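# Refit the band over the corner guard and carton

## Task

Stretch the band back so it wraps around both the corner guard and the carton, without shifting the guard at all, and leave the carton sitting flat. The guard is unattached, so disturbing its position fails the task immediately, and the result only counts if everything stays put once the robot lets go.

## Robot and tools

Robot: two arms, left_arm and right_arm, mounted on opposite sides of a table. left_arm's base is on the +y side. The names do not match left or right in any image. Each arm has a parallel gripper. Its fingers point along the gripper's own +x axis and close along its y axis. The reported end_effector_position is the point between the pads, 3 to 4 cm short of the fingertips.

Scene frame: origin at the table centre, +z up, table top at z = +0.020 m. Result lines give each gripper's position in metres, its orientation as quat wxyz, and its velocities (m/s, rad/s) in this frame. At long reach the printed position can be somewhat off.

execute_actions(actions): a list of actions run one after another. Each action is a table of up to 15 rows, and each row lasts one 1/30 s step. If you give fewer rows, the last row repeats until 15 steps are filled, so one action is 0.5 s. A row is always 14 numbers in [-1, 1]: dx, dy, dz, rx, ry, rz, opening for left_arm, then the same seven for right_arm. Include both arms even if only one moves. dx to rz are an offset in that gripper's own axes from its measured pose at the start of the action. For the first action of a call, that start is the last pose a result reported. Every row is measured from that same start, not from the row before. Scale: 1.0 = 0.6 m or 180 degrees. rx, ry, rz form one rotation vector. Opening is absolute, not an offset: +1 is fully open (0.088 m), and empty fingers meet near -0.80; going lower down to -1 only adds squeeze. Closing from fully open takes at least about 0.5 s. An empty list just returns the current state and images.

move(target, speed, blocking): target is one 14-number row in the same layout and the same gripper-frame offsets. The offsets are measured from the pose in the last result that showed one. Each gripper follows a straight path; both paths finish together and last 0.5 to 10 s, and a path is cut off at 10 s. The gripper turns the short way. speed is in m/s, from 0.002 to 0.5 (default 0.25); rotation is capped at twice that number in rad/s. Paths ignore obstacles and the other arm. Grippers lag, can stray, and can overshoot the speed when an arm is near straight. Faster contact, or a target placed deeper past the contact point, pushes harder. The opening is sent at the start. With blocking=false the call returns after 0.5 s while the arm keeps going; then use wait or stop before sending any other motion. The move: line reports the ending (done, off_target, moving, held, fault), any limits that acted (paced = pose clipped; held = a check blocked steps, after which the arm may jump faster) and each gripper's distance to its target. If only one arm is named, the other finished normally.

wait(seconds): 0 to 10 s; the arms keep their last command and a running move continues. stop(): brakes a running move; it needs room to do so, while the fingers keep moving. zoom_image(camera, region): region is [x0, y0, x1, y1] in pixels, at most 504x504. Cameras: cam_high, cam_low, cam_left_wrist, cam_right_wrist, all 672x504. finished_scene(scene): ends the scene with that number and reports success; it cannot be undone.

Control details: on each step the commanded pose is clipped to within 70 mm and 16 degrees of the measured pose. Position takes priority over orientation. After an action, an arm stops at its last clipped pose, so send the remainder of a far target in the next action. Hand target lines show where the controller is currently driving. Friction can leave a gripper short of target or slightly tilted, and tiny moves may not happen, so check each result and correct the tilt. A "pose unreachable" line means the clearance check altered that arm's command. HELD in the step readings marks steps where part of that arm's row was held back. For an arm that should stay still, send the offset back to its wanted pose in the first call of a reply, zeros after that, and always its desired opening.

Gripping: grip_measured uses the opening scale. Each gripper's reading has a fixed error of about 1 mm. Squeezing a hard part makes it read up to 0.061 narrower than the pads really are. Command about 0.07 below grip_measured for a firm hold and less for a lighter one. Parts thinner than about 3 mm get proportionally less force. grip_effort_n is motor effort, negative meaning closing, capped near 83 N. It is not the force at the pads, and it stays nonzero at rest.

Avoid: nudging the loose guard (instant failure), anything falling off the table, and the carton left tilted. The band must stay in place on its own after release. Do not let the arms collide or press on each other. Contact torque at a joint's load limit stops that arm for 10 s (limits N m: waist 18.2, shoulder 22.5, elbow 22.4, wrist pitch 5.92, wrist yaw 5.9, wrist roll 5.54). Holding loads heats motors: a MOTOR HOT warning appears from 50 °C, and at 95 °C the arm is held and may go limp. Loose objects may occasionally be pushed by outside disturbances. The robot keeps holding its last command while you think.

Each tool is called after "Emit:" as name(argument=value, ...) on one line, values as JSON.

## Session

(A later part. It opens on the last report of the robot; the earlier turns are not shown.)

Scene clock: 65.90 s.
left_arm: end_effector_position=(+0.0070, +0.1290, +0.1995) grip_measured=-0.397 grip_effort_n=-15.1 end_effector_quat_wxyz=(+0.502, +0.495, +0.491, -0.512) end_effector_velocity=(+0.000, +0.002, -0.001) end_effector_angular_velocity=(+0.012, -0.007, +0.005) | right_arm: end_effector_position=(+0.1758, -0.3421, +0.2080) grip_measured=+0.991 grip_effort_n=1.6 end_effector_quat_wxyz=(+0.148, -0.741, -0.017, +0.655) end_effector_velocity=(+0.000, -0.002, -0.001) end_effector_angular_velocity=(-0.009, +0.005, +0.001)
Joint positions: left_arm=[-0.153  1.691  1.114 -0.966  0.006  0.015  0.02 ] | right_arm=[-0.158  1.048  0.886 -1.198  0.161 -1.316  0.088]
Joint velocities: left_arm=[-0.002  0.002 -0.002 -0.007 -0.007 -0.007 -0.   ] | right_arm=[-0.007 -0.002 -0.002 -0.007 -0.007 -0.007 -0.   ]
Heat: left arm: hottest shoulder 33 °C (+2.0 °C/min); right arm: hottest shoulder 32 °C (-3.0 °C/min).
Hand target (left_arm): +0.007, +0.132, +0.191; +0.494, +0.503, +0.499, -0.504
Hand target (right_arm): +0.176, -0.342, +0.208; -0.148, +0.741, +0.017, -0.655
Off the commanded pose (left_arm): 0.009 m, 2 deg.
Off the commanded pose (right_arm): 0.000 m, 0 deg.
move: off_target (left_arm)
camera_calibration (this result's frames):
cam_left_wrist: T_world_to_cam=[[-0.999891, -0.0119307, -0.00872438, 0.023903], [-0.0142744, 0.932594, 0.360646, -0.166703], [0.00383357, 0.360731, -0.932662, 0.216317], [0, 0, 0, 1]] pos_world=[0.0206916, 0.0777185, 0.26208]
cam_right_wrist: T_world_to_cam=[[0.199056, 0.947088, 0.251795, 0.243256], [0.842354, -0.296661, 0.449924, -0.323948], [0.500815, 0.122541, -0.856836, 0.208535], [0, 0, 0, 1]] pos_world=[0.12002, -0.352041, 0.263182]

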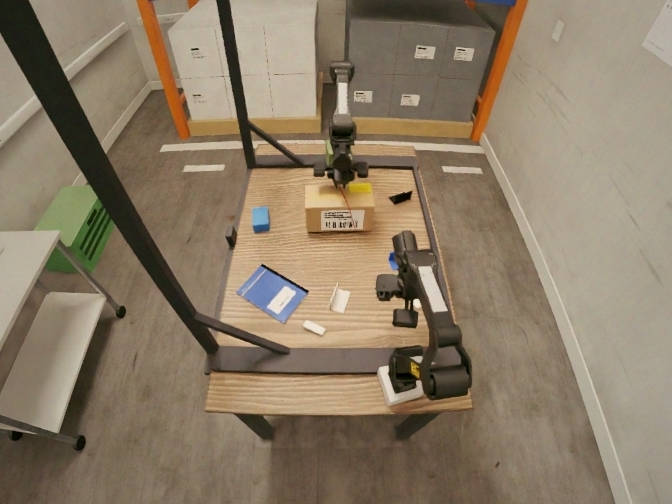

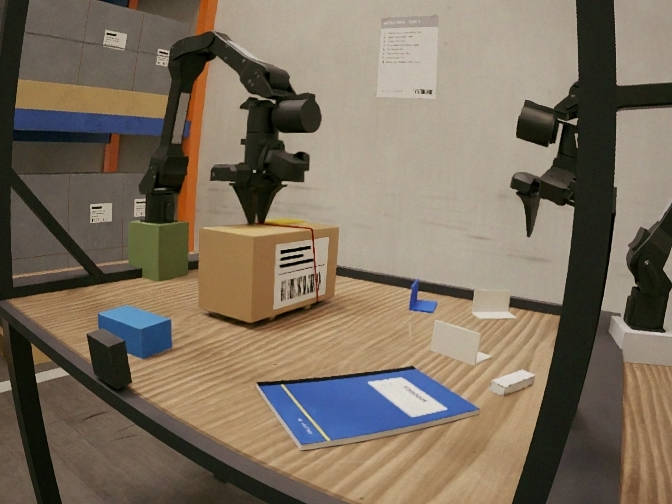

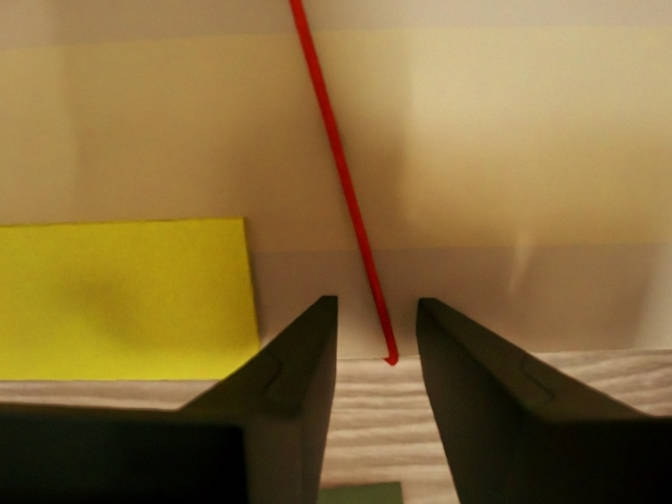

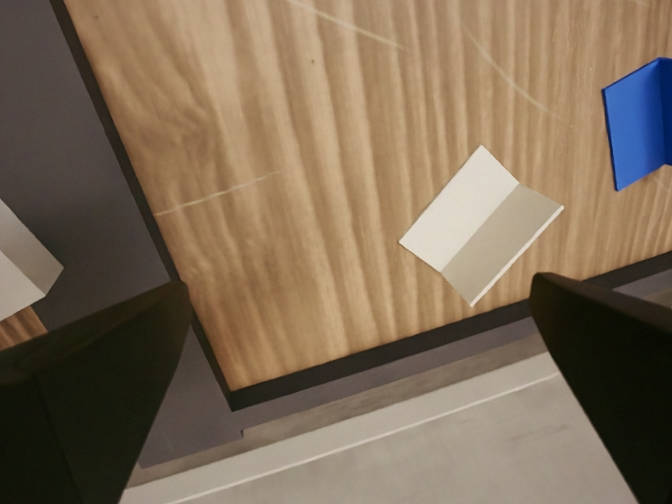

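Emit:
move(target=[0,0,0,0,0,0,-1,0,0,0,0,0,0,1], speed=0.03)

Emit:
move(target=[-0.035,0,0,0,0,0,-1,0,0,0,0,0,0,1], speed=0.04)

Scene clock: 71.83 s.
left_arm: end_effector_position=(+0.0066, +0.1286, +0.2000) grip_measured=-0.815 grip_effort_n=-83.5 end_effector_quat_wxyz=(+0.502, +0.494, +0.491, -0.513) end_effector_velocity=(+0.000, -0.001, +0.000) end_effector_angular_velocity=(-0.007, -0.007, +0.005) | right_arm: end_effector_position=(+0.1758, -0.3421, +0.2080) grip_measured=+0.991 grip_effort_n=1.2 end_effector_quat_wxyz=(+0.148, -0.741, -0.017, +0.655) end_effector_velocity=(-0.003, +0.001, -0.001) end_effector_angular_velocity=(+0.004, +0.020, +0.009)
Joint positions: left_arm=[-0.153  1.691  1.117 -0.967  0.008  0.015  0.   ] | right_arm=[-0.158  1.048  0.886 -1.198  0.161 -1.316  0.088]
Joint velocities: left_arm=[-0.002 -0.002 -0.002  0.007 -0.007 -0.007  0.   ] | right_arm=[-0.002 -0.002 -0.002  0.007 -0.022 -0.007  0.   ]
Heat: left arm: hottest shoulder 33 °C (+0.0 °C/min); right arm: hottest shoulder 32 °C (-5.0 °C/min).
Hand target (left_arm): +0.007, +0.129, +0.199; +0.502, +0.495, +0.491, -0.512
Hand target (right_arm): +0.176, -0.342, +0.208; -0.148, +0.741, +0.017, -0.655
Off the commanded pose (left_arm): 0.001 m, 0 deg.
Off the commanded pose (right_arm): 0.000 m, 0 deg.
move: done
camera_calibration (this result's frames):
cam_left_wrist: T_world_to_cam=[[-0.999908, -0.011515, -0.00718706, 0.0231997], [-0.0133293, 0.933012, 0.359598, -0.166348], [0.00256486, 0.35966, -0.93308, 0.217224], [0, 0, 0, 1]] pos_world=[0.0204232, 0.0773448, 0.262672]
cam_right_wrist: T_world_to_cam=[[0.199056, 0.947088, 0.251795, 0.243256], [0.842354, -0.296661, 0.449924, -0.323948], [0.500815, 0.122541, -0.856836, 0.208535], [0, 0, 0, 1]] pos_world=[0.12002, -0.352041, 0.263182]

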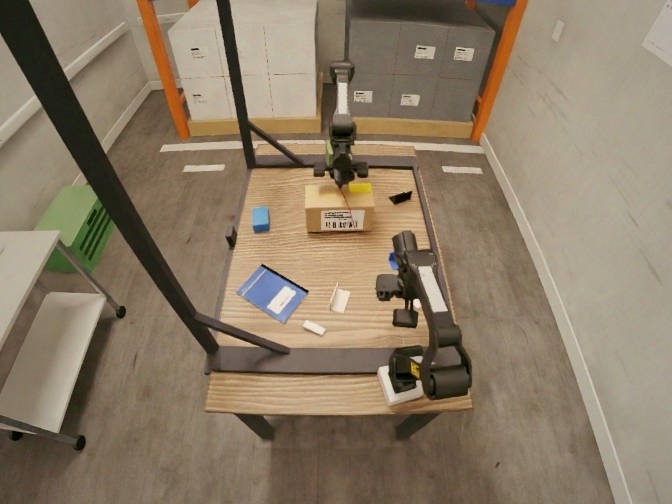

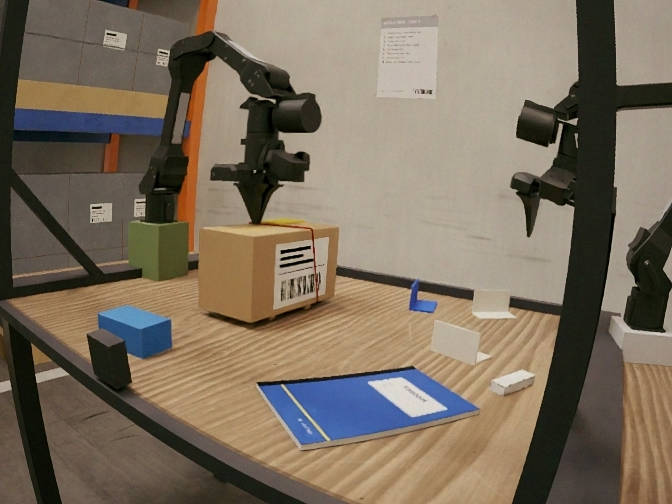

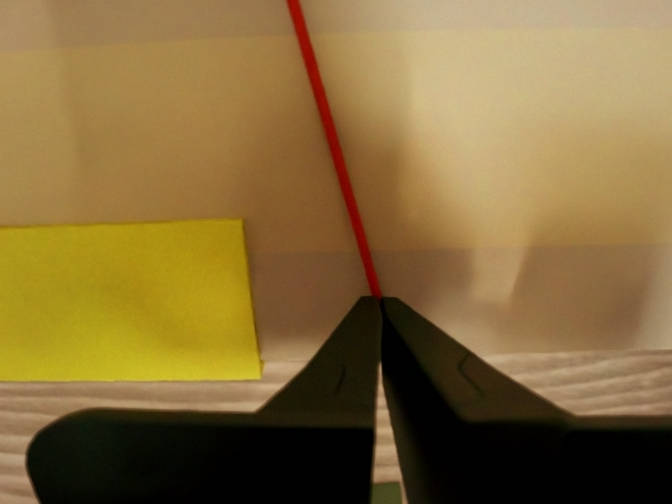

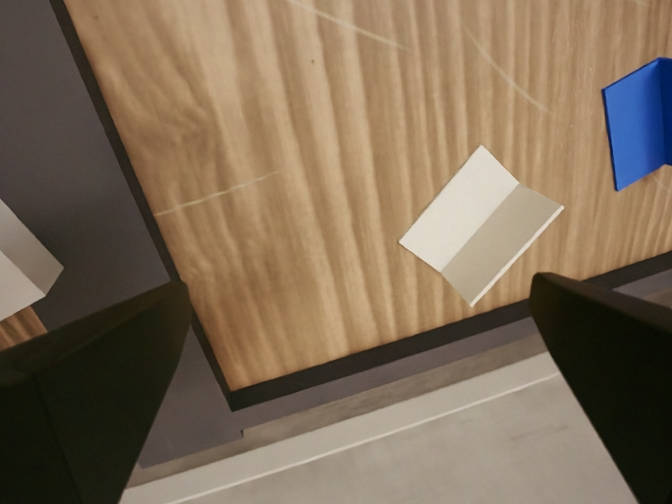

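Scene clock: 72.63 s.
left_arm: end_effector_position=(+0.0066, +0.1316, +0.2130) grip_measured=-0.815 grip_effort_n=-83.5 end_effector_quat_wxyz=(+0.496, +0.500, +0.497, -0.507) end_effector_velocity=(+0.004, +0.001, +0.001) end_effector_angular_velocity=(+0.003, -0.022, +0.010) | right_arm: end_effector_position=(+0.1758, -0.3421, +0.2080) grip_measured=+0.991 grip_effort_n=1.2 end_effector_quat_wxyz=(+0.148, -0.741, -0.017, +0.655) end_effector_velocity=(-0.001, -0.005, -0.001) end_effector_angular_velocity=(-0.024, +0.004, +0.011)
Joint positions: left_arm=[-0.153  1.684  1.163 -1.045  0.008  0.015  0.   ] | right_arm=[-0.158  1.048  0.886 -1.198  0.161 -1.316  0.088]
Joint velocities: left_arm=[ 0.002 -0.002  0.002 -0.007 -0.022 -0.007  0.   ] | right_arm=[ 0.002 -0.002 -0.002 -0.022 -0.007 -0.007 -0.   ]
Heat: left arm: hottest shoulder 33 °C (+0.0 °C/min); right arm: hottest shoulder 32 °C (-5.0 °C/min).
Hand target (left_arm): +0.007, +0.129, +0.221; +0.502, +0.494, +0.491, -0.513
Hand target (right_arm): +0.176, -0.342, +0.208; -0.148, +0.741, +0.017, -0.655
Off the commanded pose (left_arm): 0.008 m, 1 deg.
Off the commanded pose (right_arm): 0.000 m, 0 deg.
move: done
camera_calibration (this result's frames):
cam_left_wrist: T_world_to_cam=[[-0.999911, -0.0113346, -0.00706273, 0.0232177], [-0.0131737, 0.923956, 0.382272, -0.177493], [0.00219275, 0.382331, -0.924023, 0.223308], [0, 0, 0, 1]] pos_world=[0.0203877, 0.0788807, 0.274357]
cam_right_wrist: T_world_to_cam=[[0.199056, 0.947088, 0.251795, 0.243256], [0.842354, -0.296661, 0.449924, -0.323948], [0.500815, 0.122541, -0.856836, 0.208535], [0, 0, 0, 1]] pos_world=[0.12002, -0.352041, 0.263182]

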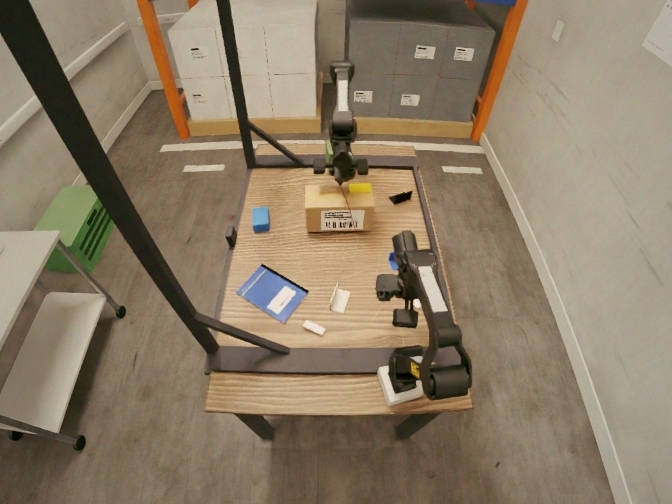

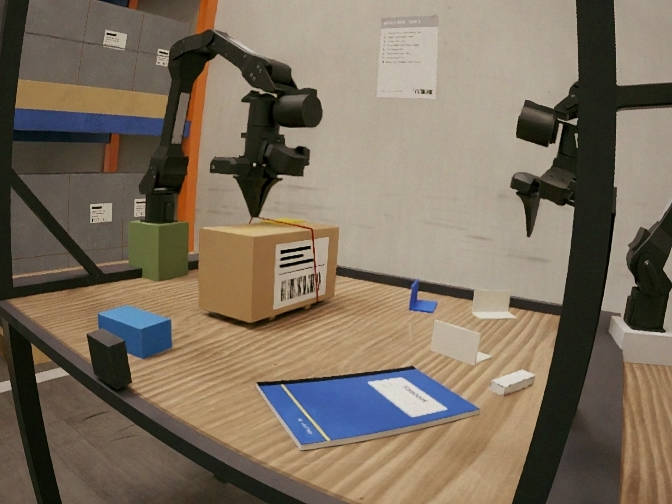

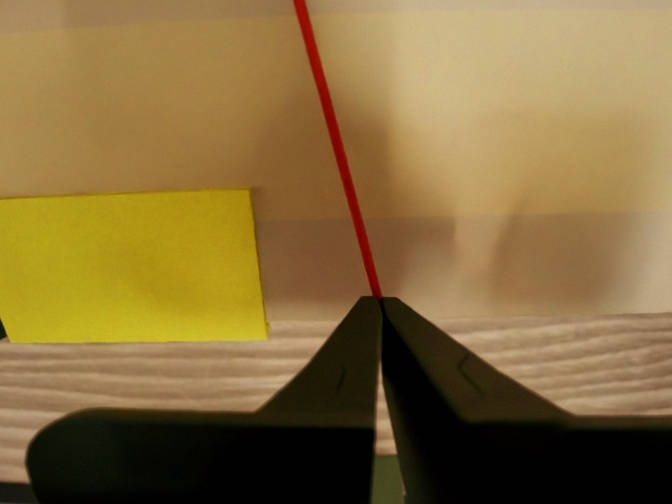

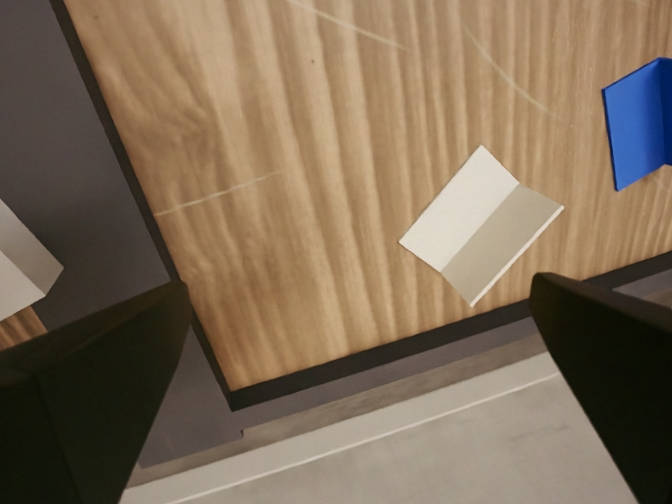

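Emit:
move(target=[-0.028,0,-0.066,0,0,0,-1,0,0,0,0,0,0,1], speed=0.05)

Scene clock: 76.37 s.
left_arm: end_effector_position=(+0.0081, +0.1638, +0.2287) grip_measured=-0.815 grip_effort_n=-83.5 end_effector_quat_wxyz=(+0.501, +0.498, +0.494, -0.508) end_effector_velocity=(-0.002, +0.004, -0.001) end_effector_angular_velocity=(+0.012, +0.007, +0.005) | right_arm: end_effector_position=(+0.1758, -0.3421, +0.2080) grip_measured=+0.991 grip_effort_n=1.2 end_effector_quat_wxyz=(+0.148, -0.741, -0.017, +0.655) end_effector_velocity=(-0.001, -0.001, -0.000) end_effector_angular_velocity=(-0.011, +0.002, +0.020)
Joint positions: left_arm=[-0.15   1.539  1.075 -1.091  0.003  0.015  0.   ] | right_arm=[-0.158  1.048  0.886 -1.198  0.161 -1.316  0.088]
Joint velocities: left_arm=[-0.002 -0.002 -0.007 -0.007  0.007 -0.007  0.   ] | right_arm=[-0.002  0.002  0.002 -0.007 -0.007 -0.022 -0.   ]
Heat: left arm: hottest shoulder 33 °C (+0.0 °C/min); right arm: hottest shoulder 32 °C (-4.0 °C/min).
Hand target (left_arm): +0.007, +0.171, +0.230; +0.496, +0.500, +0.497, -0.507
Hand target (right_arm): +0.176, -0.342, +0.208; -0.148, +0.741, +0.017, -0.655
Off the commanded pose (left_arm): 0.008 m, 1 deg.
Off the commanded pose (right_arm): 0.000 m, 0 deg.
move: done
camera_calibration (this result's frames):
cam_left_wrist: T_world_to_cam=[[-0.999823, -0.0145546, -0.0118928, 0.0268375], [-0.0179281, 0.9285, 0.370899, -0.211239], [0.00564414, 0.371047, -0.928597, 0.228354], [0, 0, 0, 1]] pos_world=[0.0217567, 0.111796, 0.290716]
cam_right_wrist: T_world_to_cam=[[0.199056, 0.947088, 0.251795, 0.243256], [0.842354, -0.296661, 0.449924, -0.323948], [0.500815, 0.122541, -0.856836, 0.208535], [0, 0, 0, 1]] pos_world=[0.12002, -0.352041, 0.263182]

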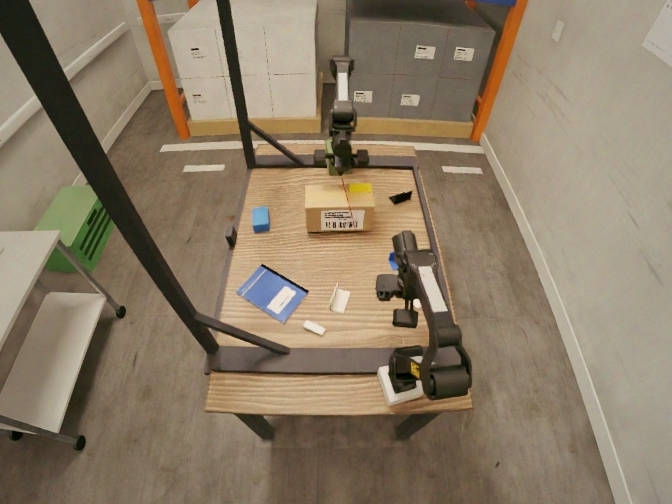

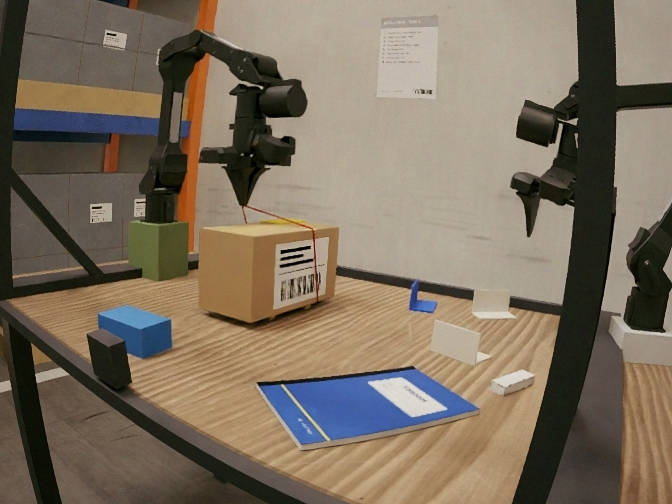

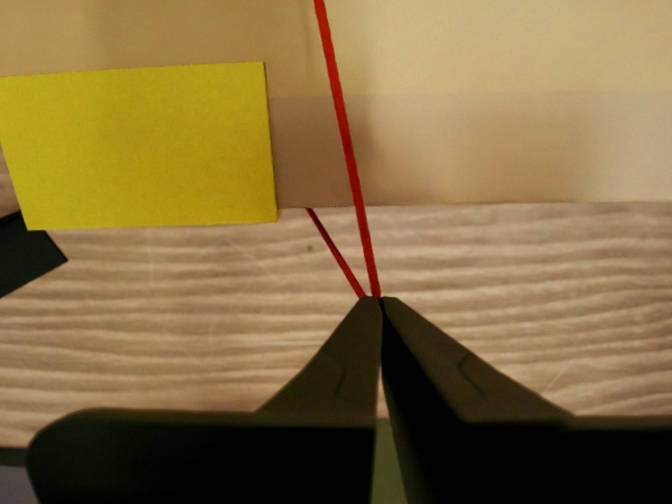

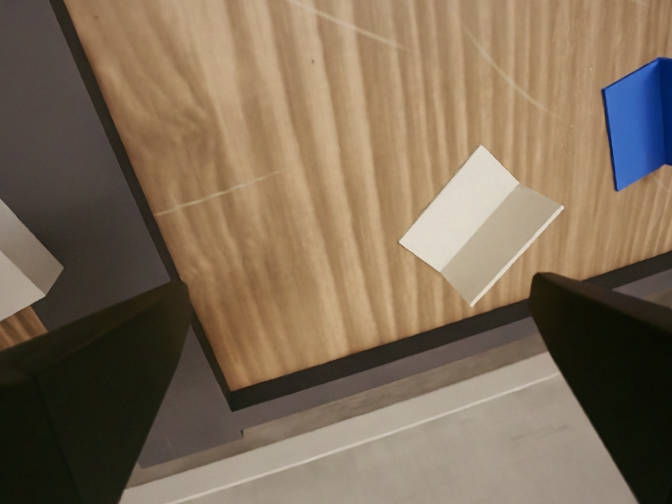

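Emit:
move(target=[-0.005,0.102,-0.018,0,0,0,-1,0,0,0,0,0,0,1], speed=0.05)

Scene clock: 83.80 s.
left_arm: end_effector_position=(+0.0683, +0.1700, +0.2288) grip_measured=-0.815 grip_effort_n=-83.5 end_effector_quat_wxyz=(+0.502, +0.496, +0.492, -0.510) end_effector_velocity=(-0.000, +0.002, -0.000) end_effector_angular_velocity=(+0.009, -0.005, +0.005) | right_arm: end_effector_position=(+0.1758, -0.3421, +0.2080) grip_measured=+0.991 grip_effort_n=1.2 end_effector_quat_wxyz=(+0.148, -0.741, -0.017, +0.655) end_effector_velocity=(-0.000, -0.002, -0.001) end_effector_angular_velocity=(-0.011, +0.002, +0.020)
Joint positions: left_arm=[ 0.085  1.538  1.075 -1.086  0.009  0.251  0.   ] | right_arm=[-0.158  1.048  0.886 -1.198  0.161 -1.316  0.088]
Joint velocities: left_arm=[-0.002 -0.002 -0.002 -0.007 -0.007 -0.007  0.   ] | right_arm=[-0.002 -0.002 -0.002 -0.007 -0.007 -0.022  0.   ]
Heat: left arm: hottest shoulder 34 °C (+1.0 °C/min); right arm: hottest shoulder 32 °C (-3.0 °C/min).
Hand target (left_arm): +0.070, +0.174, +0.232; +0.501, +0.498, +0.493, -0.508
Hand target (right_arm): +0.176, -0.342, +0.208; -0.148, +0.741, +0.017, -0.655
Off the commanded pose (left_arm): 0.005 m, 0 deg.
Off the commanded pose (right_arm): 0.000 m, 0 deg.
move: done
camera_calibration (this result's frames):
cam_left_wrist: T_world_to_cam=[[-0.999839, -0.0141731, -0.0109692, 0.0868481], [-0.0172007, 0.930762, 0.36522, -0.215115], [0.00503344, 0.36535, -0.930857, 0.227339], [0, 0, 0, 1]] pos_world=[0.0819898, 0.118394, 0.291137]
cam_right_wrist: T_world_to_cam=[[0.199056, 0.947088, 0.251795, 0.243256], [0.842354, -0.296661, 0.449924, -0.323948], [0.500815, 0.122541, -0.856836, 0.208535], [0, 0, 0, 1]] pos_world=[0.12002, -0.352041, 0.263182]

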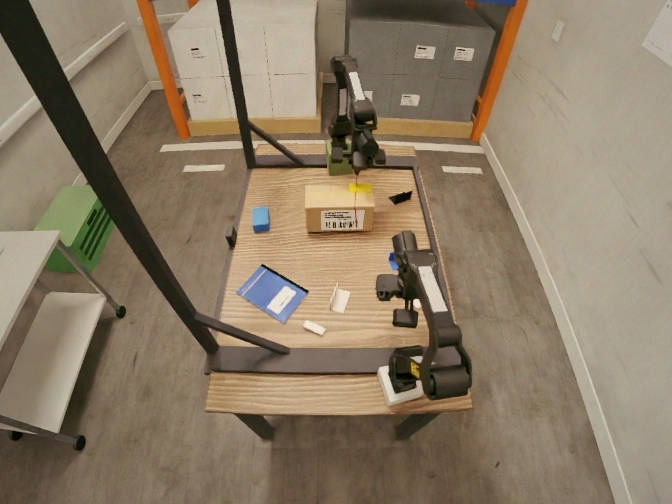

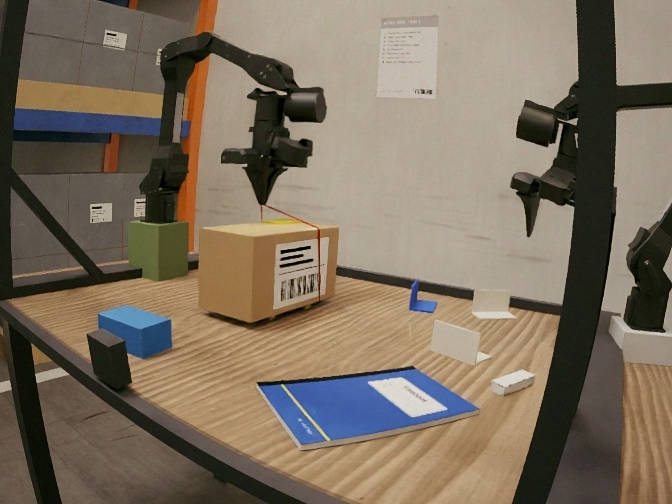

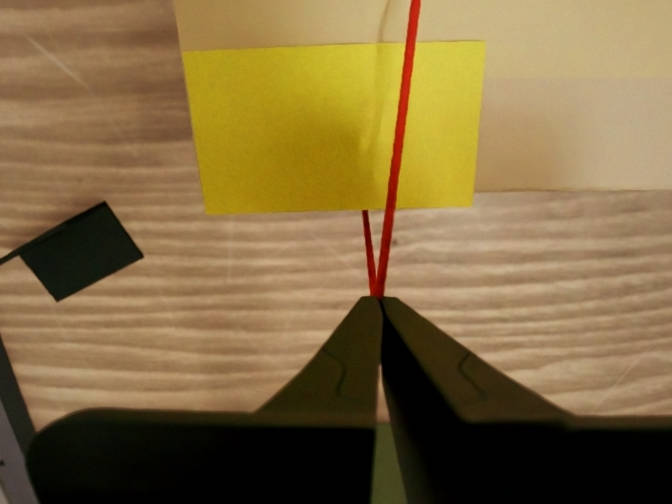

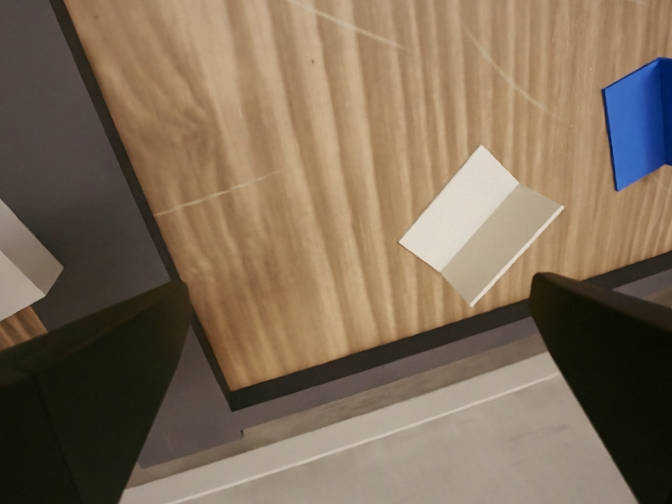

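Emit:
move(target=[0.03,0.012,0.008,0,0,0,-1,0,0,0,0,0,0,1], speed=0.03)

Scene clock: 105.13 s.
left_arm: end_effector_position=(+0.0747, +0.1588, +0.2171) grip_measured=-0.815 grip_effort_n=-83.5 end_effector_quat_wxyz=(+0.510, +0.490, +0.482, -0.516) end_effector_velocity=(-0.000, +0.004, -0.000) end_effector_angular_velocity=(+0.009, -0.006, -0.009) | right_arm: end_effector_position=(+0.1758, -0.3421, +0.2080) grip_measured=+0.991 grip_effort_n=1.2 end_effector_quat_wxyz=(+0.148, -0.741, -0.017, +0.655) end_effector_velocity=(-0.001, -0.005, -0.003) end_effector_angular_velocity=(-0.028, +0.021, -0.010)
Joint positions: left_arm=[ 0.1    1.571  1.058 -1.005  0.013  0.267  0.   ] | right_arm=[-0.158  1.048  0.886 -1.198  0.161 -1.316  0.088]
Joint velocities: left_arm=[-0.002 -0.007 -0.007 -0.007 -0.007  0.007  0.   ] | right_arm=[-0.007  0.002 -0.002 -0.022 -0.022  0.007 -0.   ]
Heat: left arm: hottest shoulder 35 °C (+1.0 °C/min); right arm: hottest shoulder 31 °C (-2.0 °C/min).
Hand target (left_arm): +0.075, +0.165, +0.211; +0.502, +0.496, +0.492, -0.510
Hand target (right_arm): +0.176, -0.342, +0.208; -0.148, +0.741, +0.017, -0.655
Off the commanded pose (left_arm): 0.009 m, 2 deg.
Off the commanded pose (right_arm): 0.000 m, 0 deg.
move: off_target (left_arm)
camera_calibration (this result's frames):
cam_left_wrist: T_world_to_cam=[[-0.99979, -0.0133299, -0.0155615, 0.0938218], [-0.0177806, 0.941845, 0.335577, -0.195586], [0.0101833, 0.335783, -0.941884, 0.227189], [0, 0, 0, 1]] pos_world=[0.0880109, 0.109176, 0.28108]
cam_right_wrist: T_world_to_cam=[[0.199056, 0.947088, 0.251795, 0.243256], [0.842354, -0.296661, 0.449924, -0.323948], [0.500815, 0.122541, -0.856836, 0.208535], [0, 0, 0, 1]] pos_world=[0.12002, -0.352041, 0.263182]

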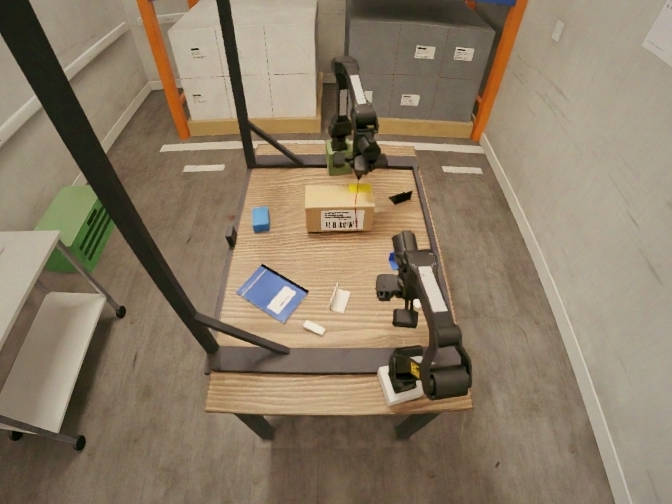

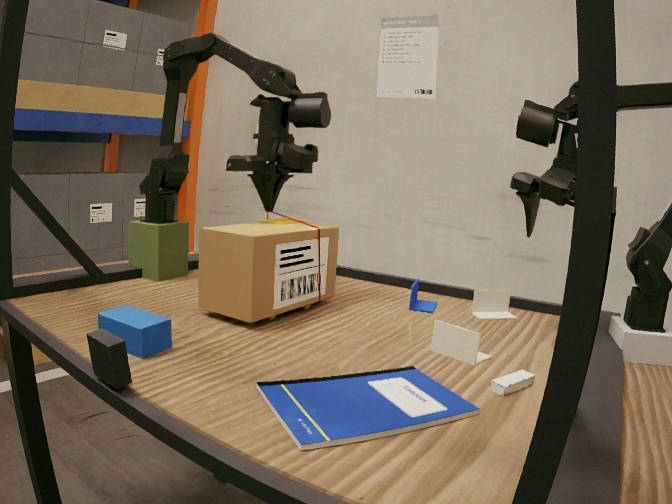

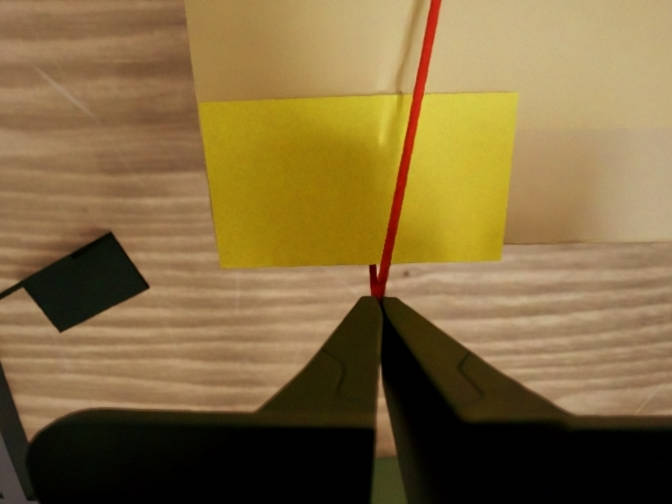

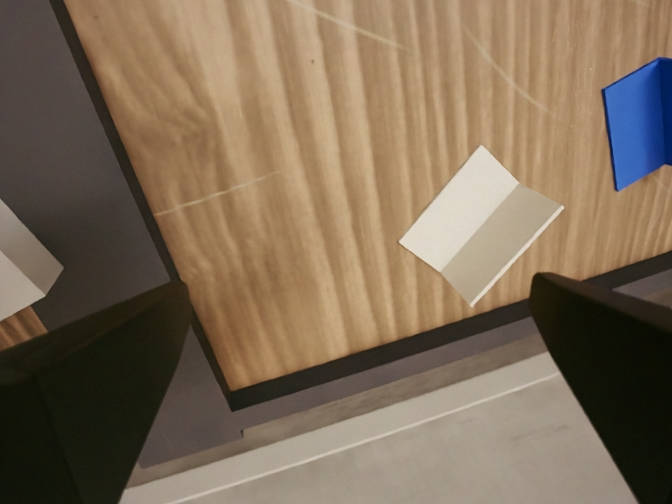

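Emit:
move(target=[0.02,0,-0.005,0,0.015,0,-1,0,0,0,0,0,0,1], speed=0.02)

Scene clock: 112.90 s.
left_arm: end_effector_position=(+0.0740, +0.1570, +0.2096) grip_measured=-0.815 grip_effort_n=-83.5 end_effector_quat_wxyz=(+0.504, +0.495, +0.487, -0.514) end_effector_velocity=(+0.002, +0.003, +0.001) end_effector_angular_velocity=(+0.008, -0.021, -0.009) | right_arm: end_effector_position=(+0.1758, -0.3421, +0.2080) grip_measured=+0.991 grip_effort_n=1.2 end_effector_quat_wxyz=(+0.148, -0.741, -0.017, +0.655) end_effector_velocity=(-0.003, -0.002, -0.000) end_effector_angular_velocity=(-0.005, +0.020, +0.009)
Joint positions: left_arm=[ 0.095  1.6    1.058 -0.994  0.011  0.267  0.   ] | right_arm=[-0.158  1.048  0.886 -1.198  0.161 -1.316  0.088]
Joint velocities: left_arm=[-0.002 -0.007 -0.002 -0.007 -0.022  0.007  0.   ] | right_arm=[-0.002 -0.007 -0.002 -0.007 -0.022 -0.007 -0.   ]
Heat: left arm: hottest shoulder 34 °C (+0.0 °C/min); right arm: hottest shoulder 31 °C (-2.0 °C/min).
Hand target (left_arm): +0.075, +0.161, +0.205; +0.499, +0.502, +0.494, -0.505
Hand target (right_arm): +0.176, -0.342, +0.208; -0.148, +0.741, +0.017, -0.655
Off the commanded pose (left_arm): 0.006 m, 2 deg.
Off the commanded pose (right_arm): 0.000 m, 0 deg.
move: done
camera_calibration (this result's frames):
cam_left_wrist: T_world_to_cam=[[-0.999889, -0.00817345, -0.0124905, 0.0915248], [-0.0120601, 0.935424, 0.353322, -0.194527], [0.00879604, 0.353433, -0.935419, 0.216715], [0, 0, 0, 1]] pos_world=[0.0872623, 0.106119, 0.272592]
cam_right_wrist: T_world_to_cam=[[0.199056, 0.947088, 0.251795, 0.243256], [0.842354, -0.296661, 0.449924, -0.323948], [0.500815, 0.122541, -0.856836, 0.208535], [0, 0, 0, 1]] pos_world=[0.12002, -0.352041, 0.263182]

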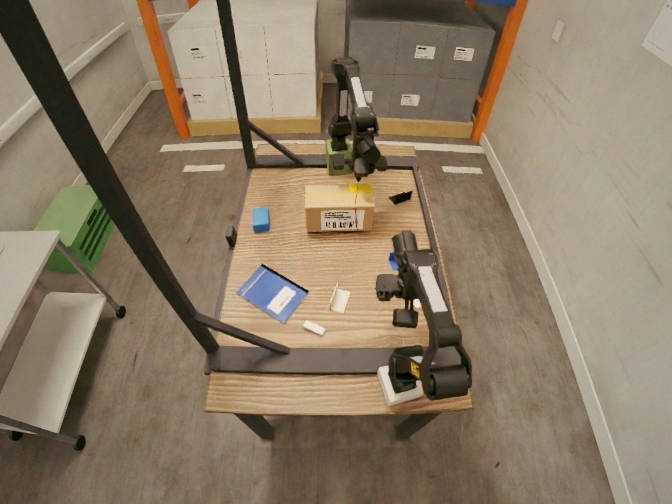

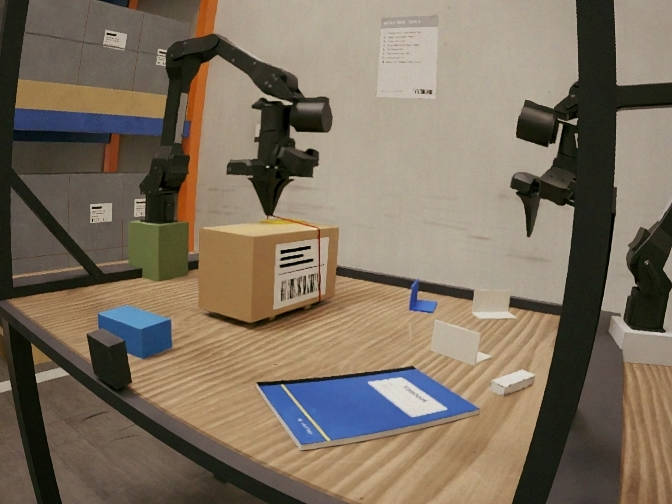

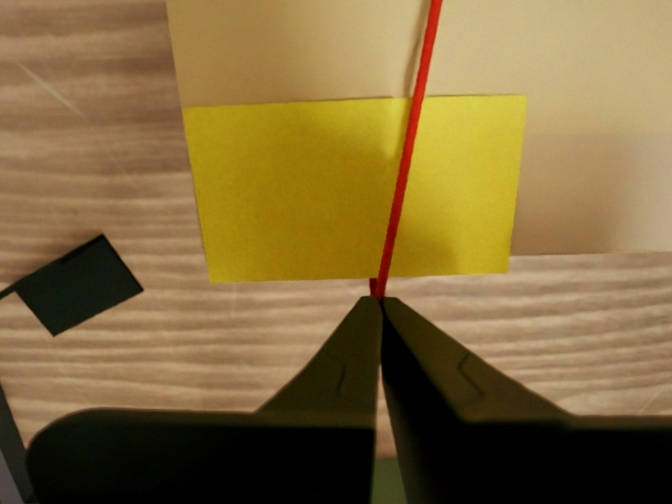

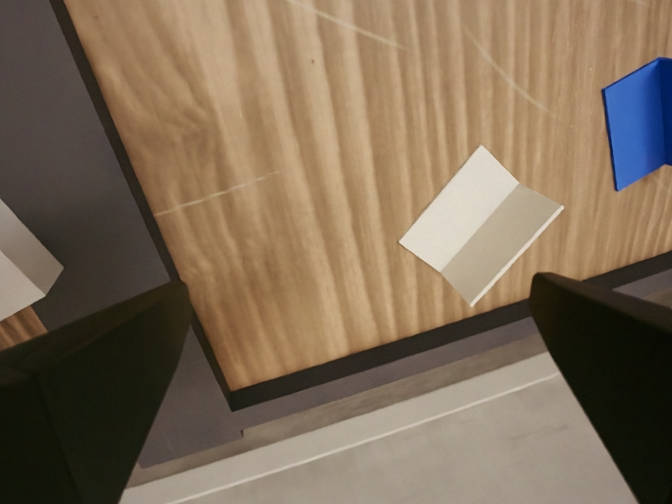

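Emit:
move(target=[0,0,0,0,0,0,-0.55,0,0,0,0,0,0,1], speed=0.02)

Emit:
move(target=[-0.13,0,0.10,0,0.01,0,-0.4,0,0,0,0,0,0,1], speed=0.12)

Scene clock: 116.73 s.
left_arm: end_effector_position=(+0.0739, +0.1574, +0.2094) grip_measured=-0.553 grip_effort_n=17.0 end_effector_quat_wxyz=(+0.503, +0.496, +0.488, -0.513) end_effector_velocity=(-0.001, +0.002, +0.001) end_effector_angular_velocity=(+0.004, -0.006, +0.000) | right_arm: end_effector_position=(+0.1758, -0.3421, +0.2080) grip_measured=+0.991 grip_effort_n=1.2 end_effector_quat_wxyz=(+0.148, -0.741, -0.017, +0.655) end_effector_velocity=(+0.001, -0.003, -0.002) end_effector_angular_velocity=(-0.014, +0.004, +0.001)
Joint positions: left_arm=[ 0.095  1.601  1.058 -0.996  0.011  0.267  0.012] | right_arm=[-0.158  1.048  0.886 -1.198  0.161 -1.316  0.088]
Joint velocities: left_arm=[-0.007 -0.007 -0.002 -0.007 -0.007 -0.007  0.   ] | right_arm=[-0.007 -0.002 -0.007 -0.007 -0.007 -0.007 -0.   ]
Heat: left arm: hottest shoulder 34 °C (+0.0 °C/min); right arm: hottest shoulder 31 °C (-2.0 °C/min).
Hand target (left_arm): +0.074, +0.157, +0.209; +0.504, +0.495, +0.487, -0.514
Hand target (right_arm): +0.176, -0.342, +0.208; -0.148, +0.741, +0.017, -0.655
Off the commanded pose (left_arm): 0.000 m, 0 deg.
Off the commanded pose (right_arm): 0.000 m, 0 deg.
move: done
camera_calibration (this result's frames):
cam_left_wrist: T_world_to_cam=[[-0.999891, -0.00815729, -0.0123143, 0.0914379], [-0.0120027, 0.934605, 0.355486, -0.195217], [0.0086092, 0.355595, -0.934601, 0.215961], [0, 0, 0, 1]] pos_world=[0.0872255, 0.106401, 0.27236]
cam_right_wrist: T_world_to_cam=[[0.199056, 0.947088, 0.251795, 0.243256], [0.842354, -0.296661, 0.449924, -0.323948], [0.500815, 0.122541, -0.856836, 0.208535], [0, 0, 0, 1]] pos_world=[0.12002, -0.352041, 0.263182]

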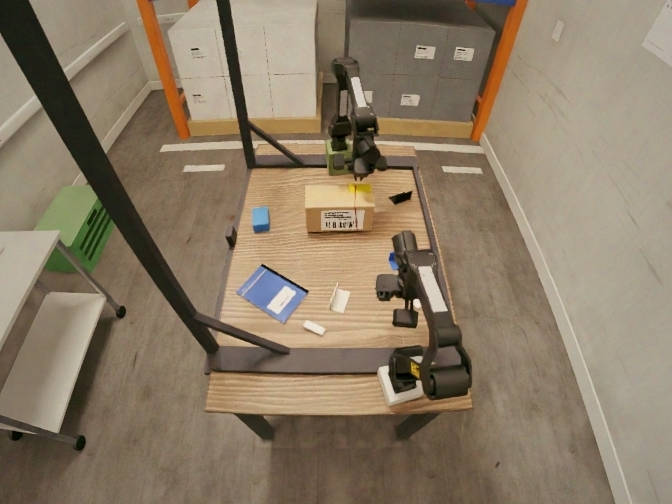

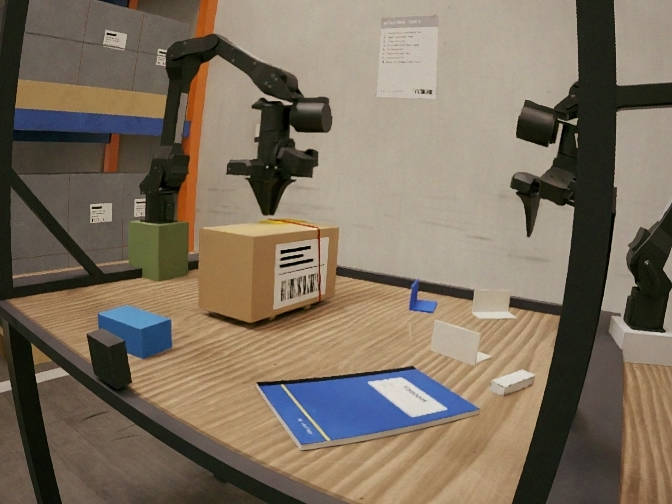

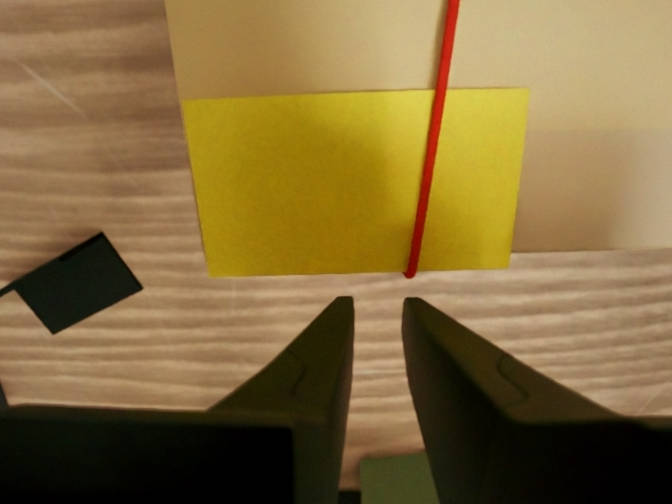

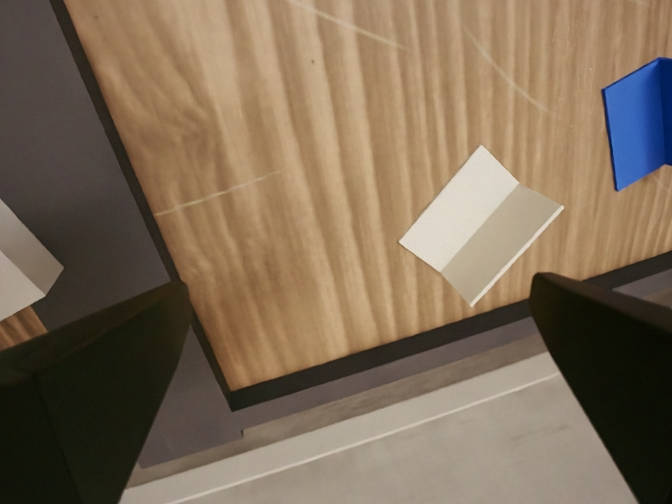

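Scene clock: 117.97 s.
left_arm: end_effector_position=(+0.0728, +0.1021, +0.2915) grip_measured=-0.403 grip_effort_n=16.5 end_effector_quat_wxyz=(+0.497, +0.501, +0.493, -0.509) end_effector_velocity=(-0.003, +0.005, +0.001) end_effector_angular_velocity=(+0.030, +0.014, +0.005) | right_arm: end_effector_position=(+0.1758, -0.3421, +0.2080) grip_measured=+0.991 grip_effort_n=1.2 end_effector_quat_wxyz=(+0.148, -0.741, -0.017, +0.655) end_effector_velocity=(+0.004, -0.005, -0.001) end_effector_angular_velocity=(-0.023, -0.028, +0.014)
Joint positions: left_arm=[ 0.048  1.78   1.59  -1.369  0.007  0.224  0.019] | right_arm=[-0.158  1.048  0.886 -1.198  0.161 -1.316  0.088]
Joint velocities: left_arm=[-0.002  0.007  0.012 -0.037  0.007 -0.007 -0.   ] | right_arm=[-0.002 -0.002 -0.002 -0.022  0.022 -0.022 -0.   ]
Heat: left arm: hottest shoulder 34 °C (+0.0 °C/min); right arm: hottest shoulder 31 °C (-2.0 °C/min).
Hand target (left_arm): +0.073, +0.100, +0.289; +0.495, +0.503, +0.496, -0.505
Hand target (right_arm): +0.176, -0.342, +0.208; -0.148, +0.741, +0.017, -0.655
Off the commanded pose (left_arm): 0.003 m, 1 deg.
Off the commanded pose (right_arm): 0.000 m, 0 deg.
move: done
camera_calibration (this result's frames):
cam_left_wrist: T_world_to_cam=[[-0.999931, -0.00494082, -0.0106385, 0.0900529], [-0.00856824, 0.927071, 0.374788, -0.177793], [0.00801084, 0.374853, -0.92705, 0.308243], [0, 0, 0, 1]] pos_world=[0.086054, 0.0497255, 0.353349]
cam_right_wrist: T_world_to_cam=[[0.199056, 0.947088, 0.251795, 0.243256], [0.842354, -0.296661, 0.449924, -0.323948], [0.500815, 0.122541, -0.856836, 0.208535], [0, 0, 0, 1]] pos_world=[0.12002, -0.352041, 0.263182]

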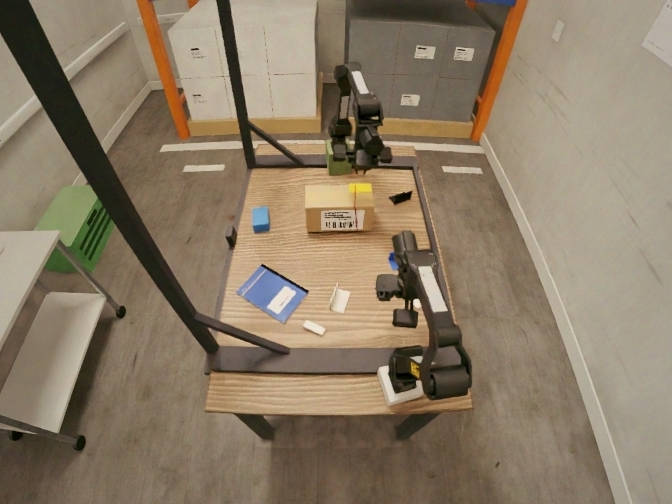

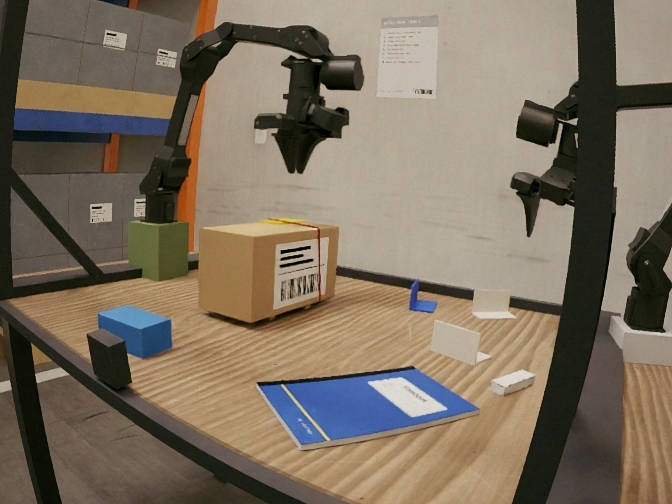

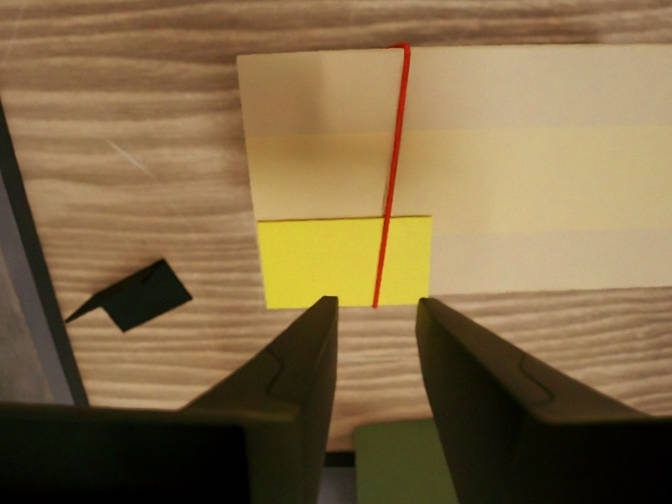

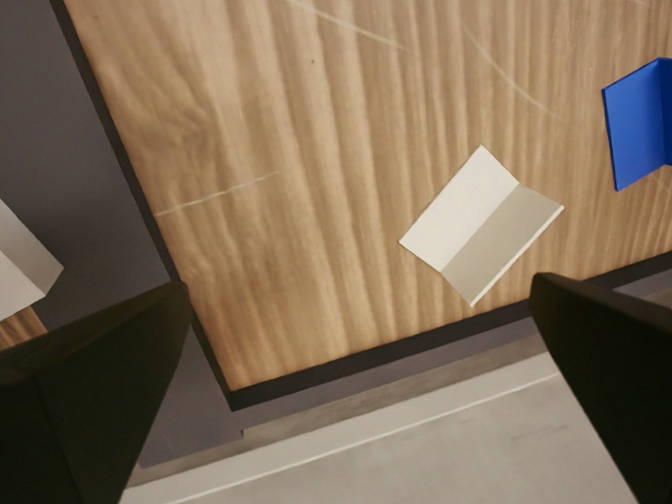

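Emit:
zoom_image(camera="cam_left_wrist", region=[200,0,536,336])

Region (200, 0, 536, 336) of cam_left_wrist's 672x504 image, scaled by 1.500, with more detail than that image has.

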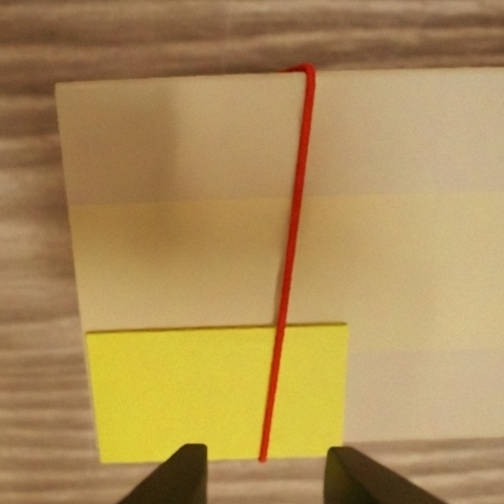

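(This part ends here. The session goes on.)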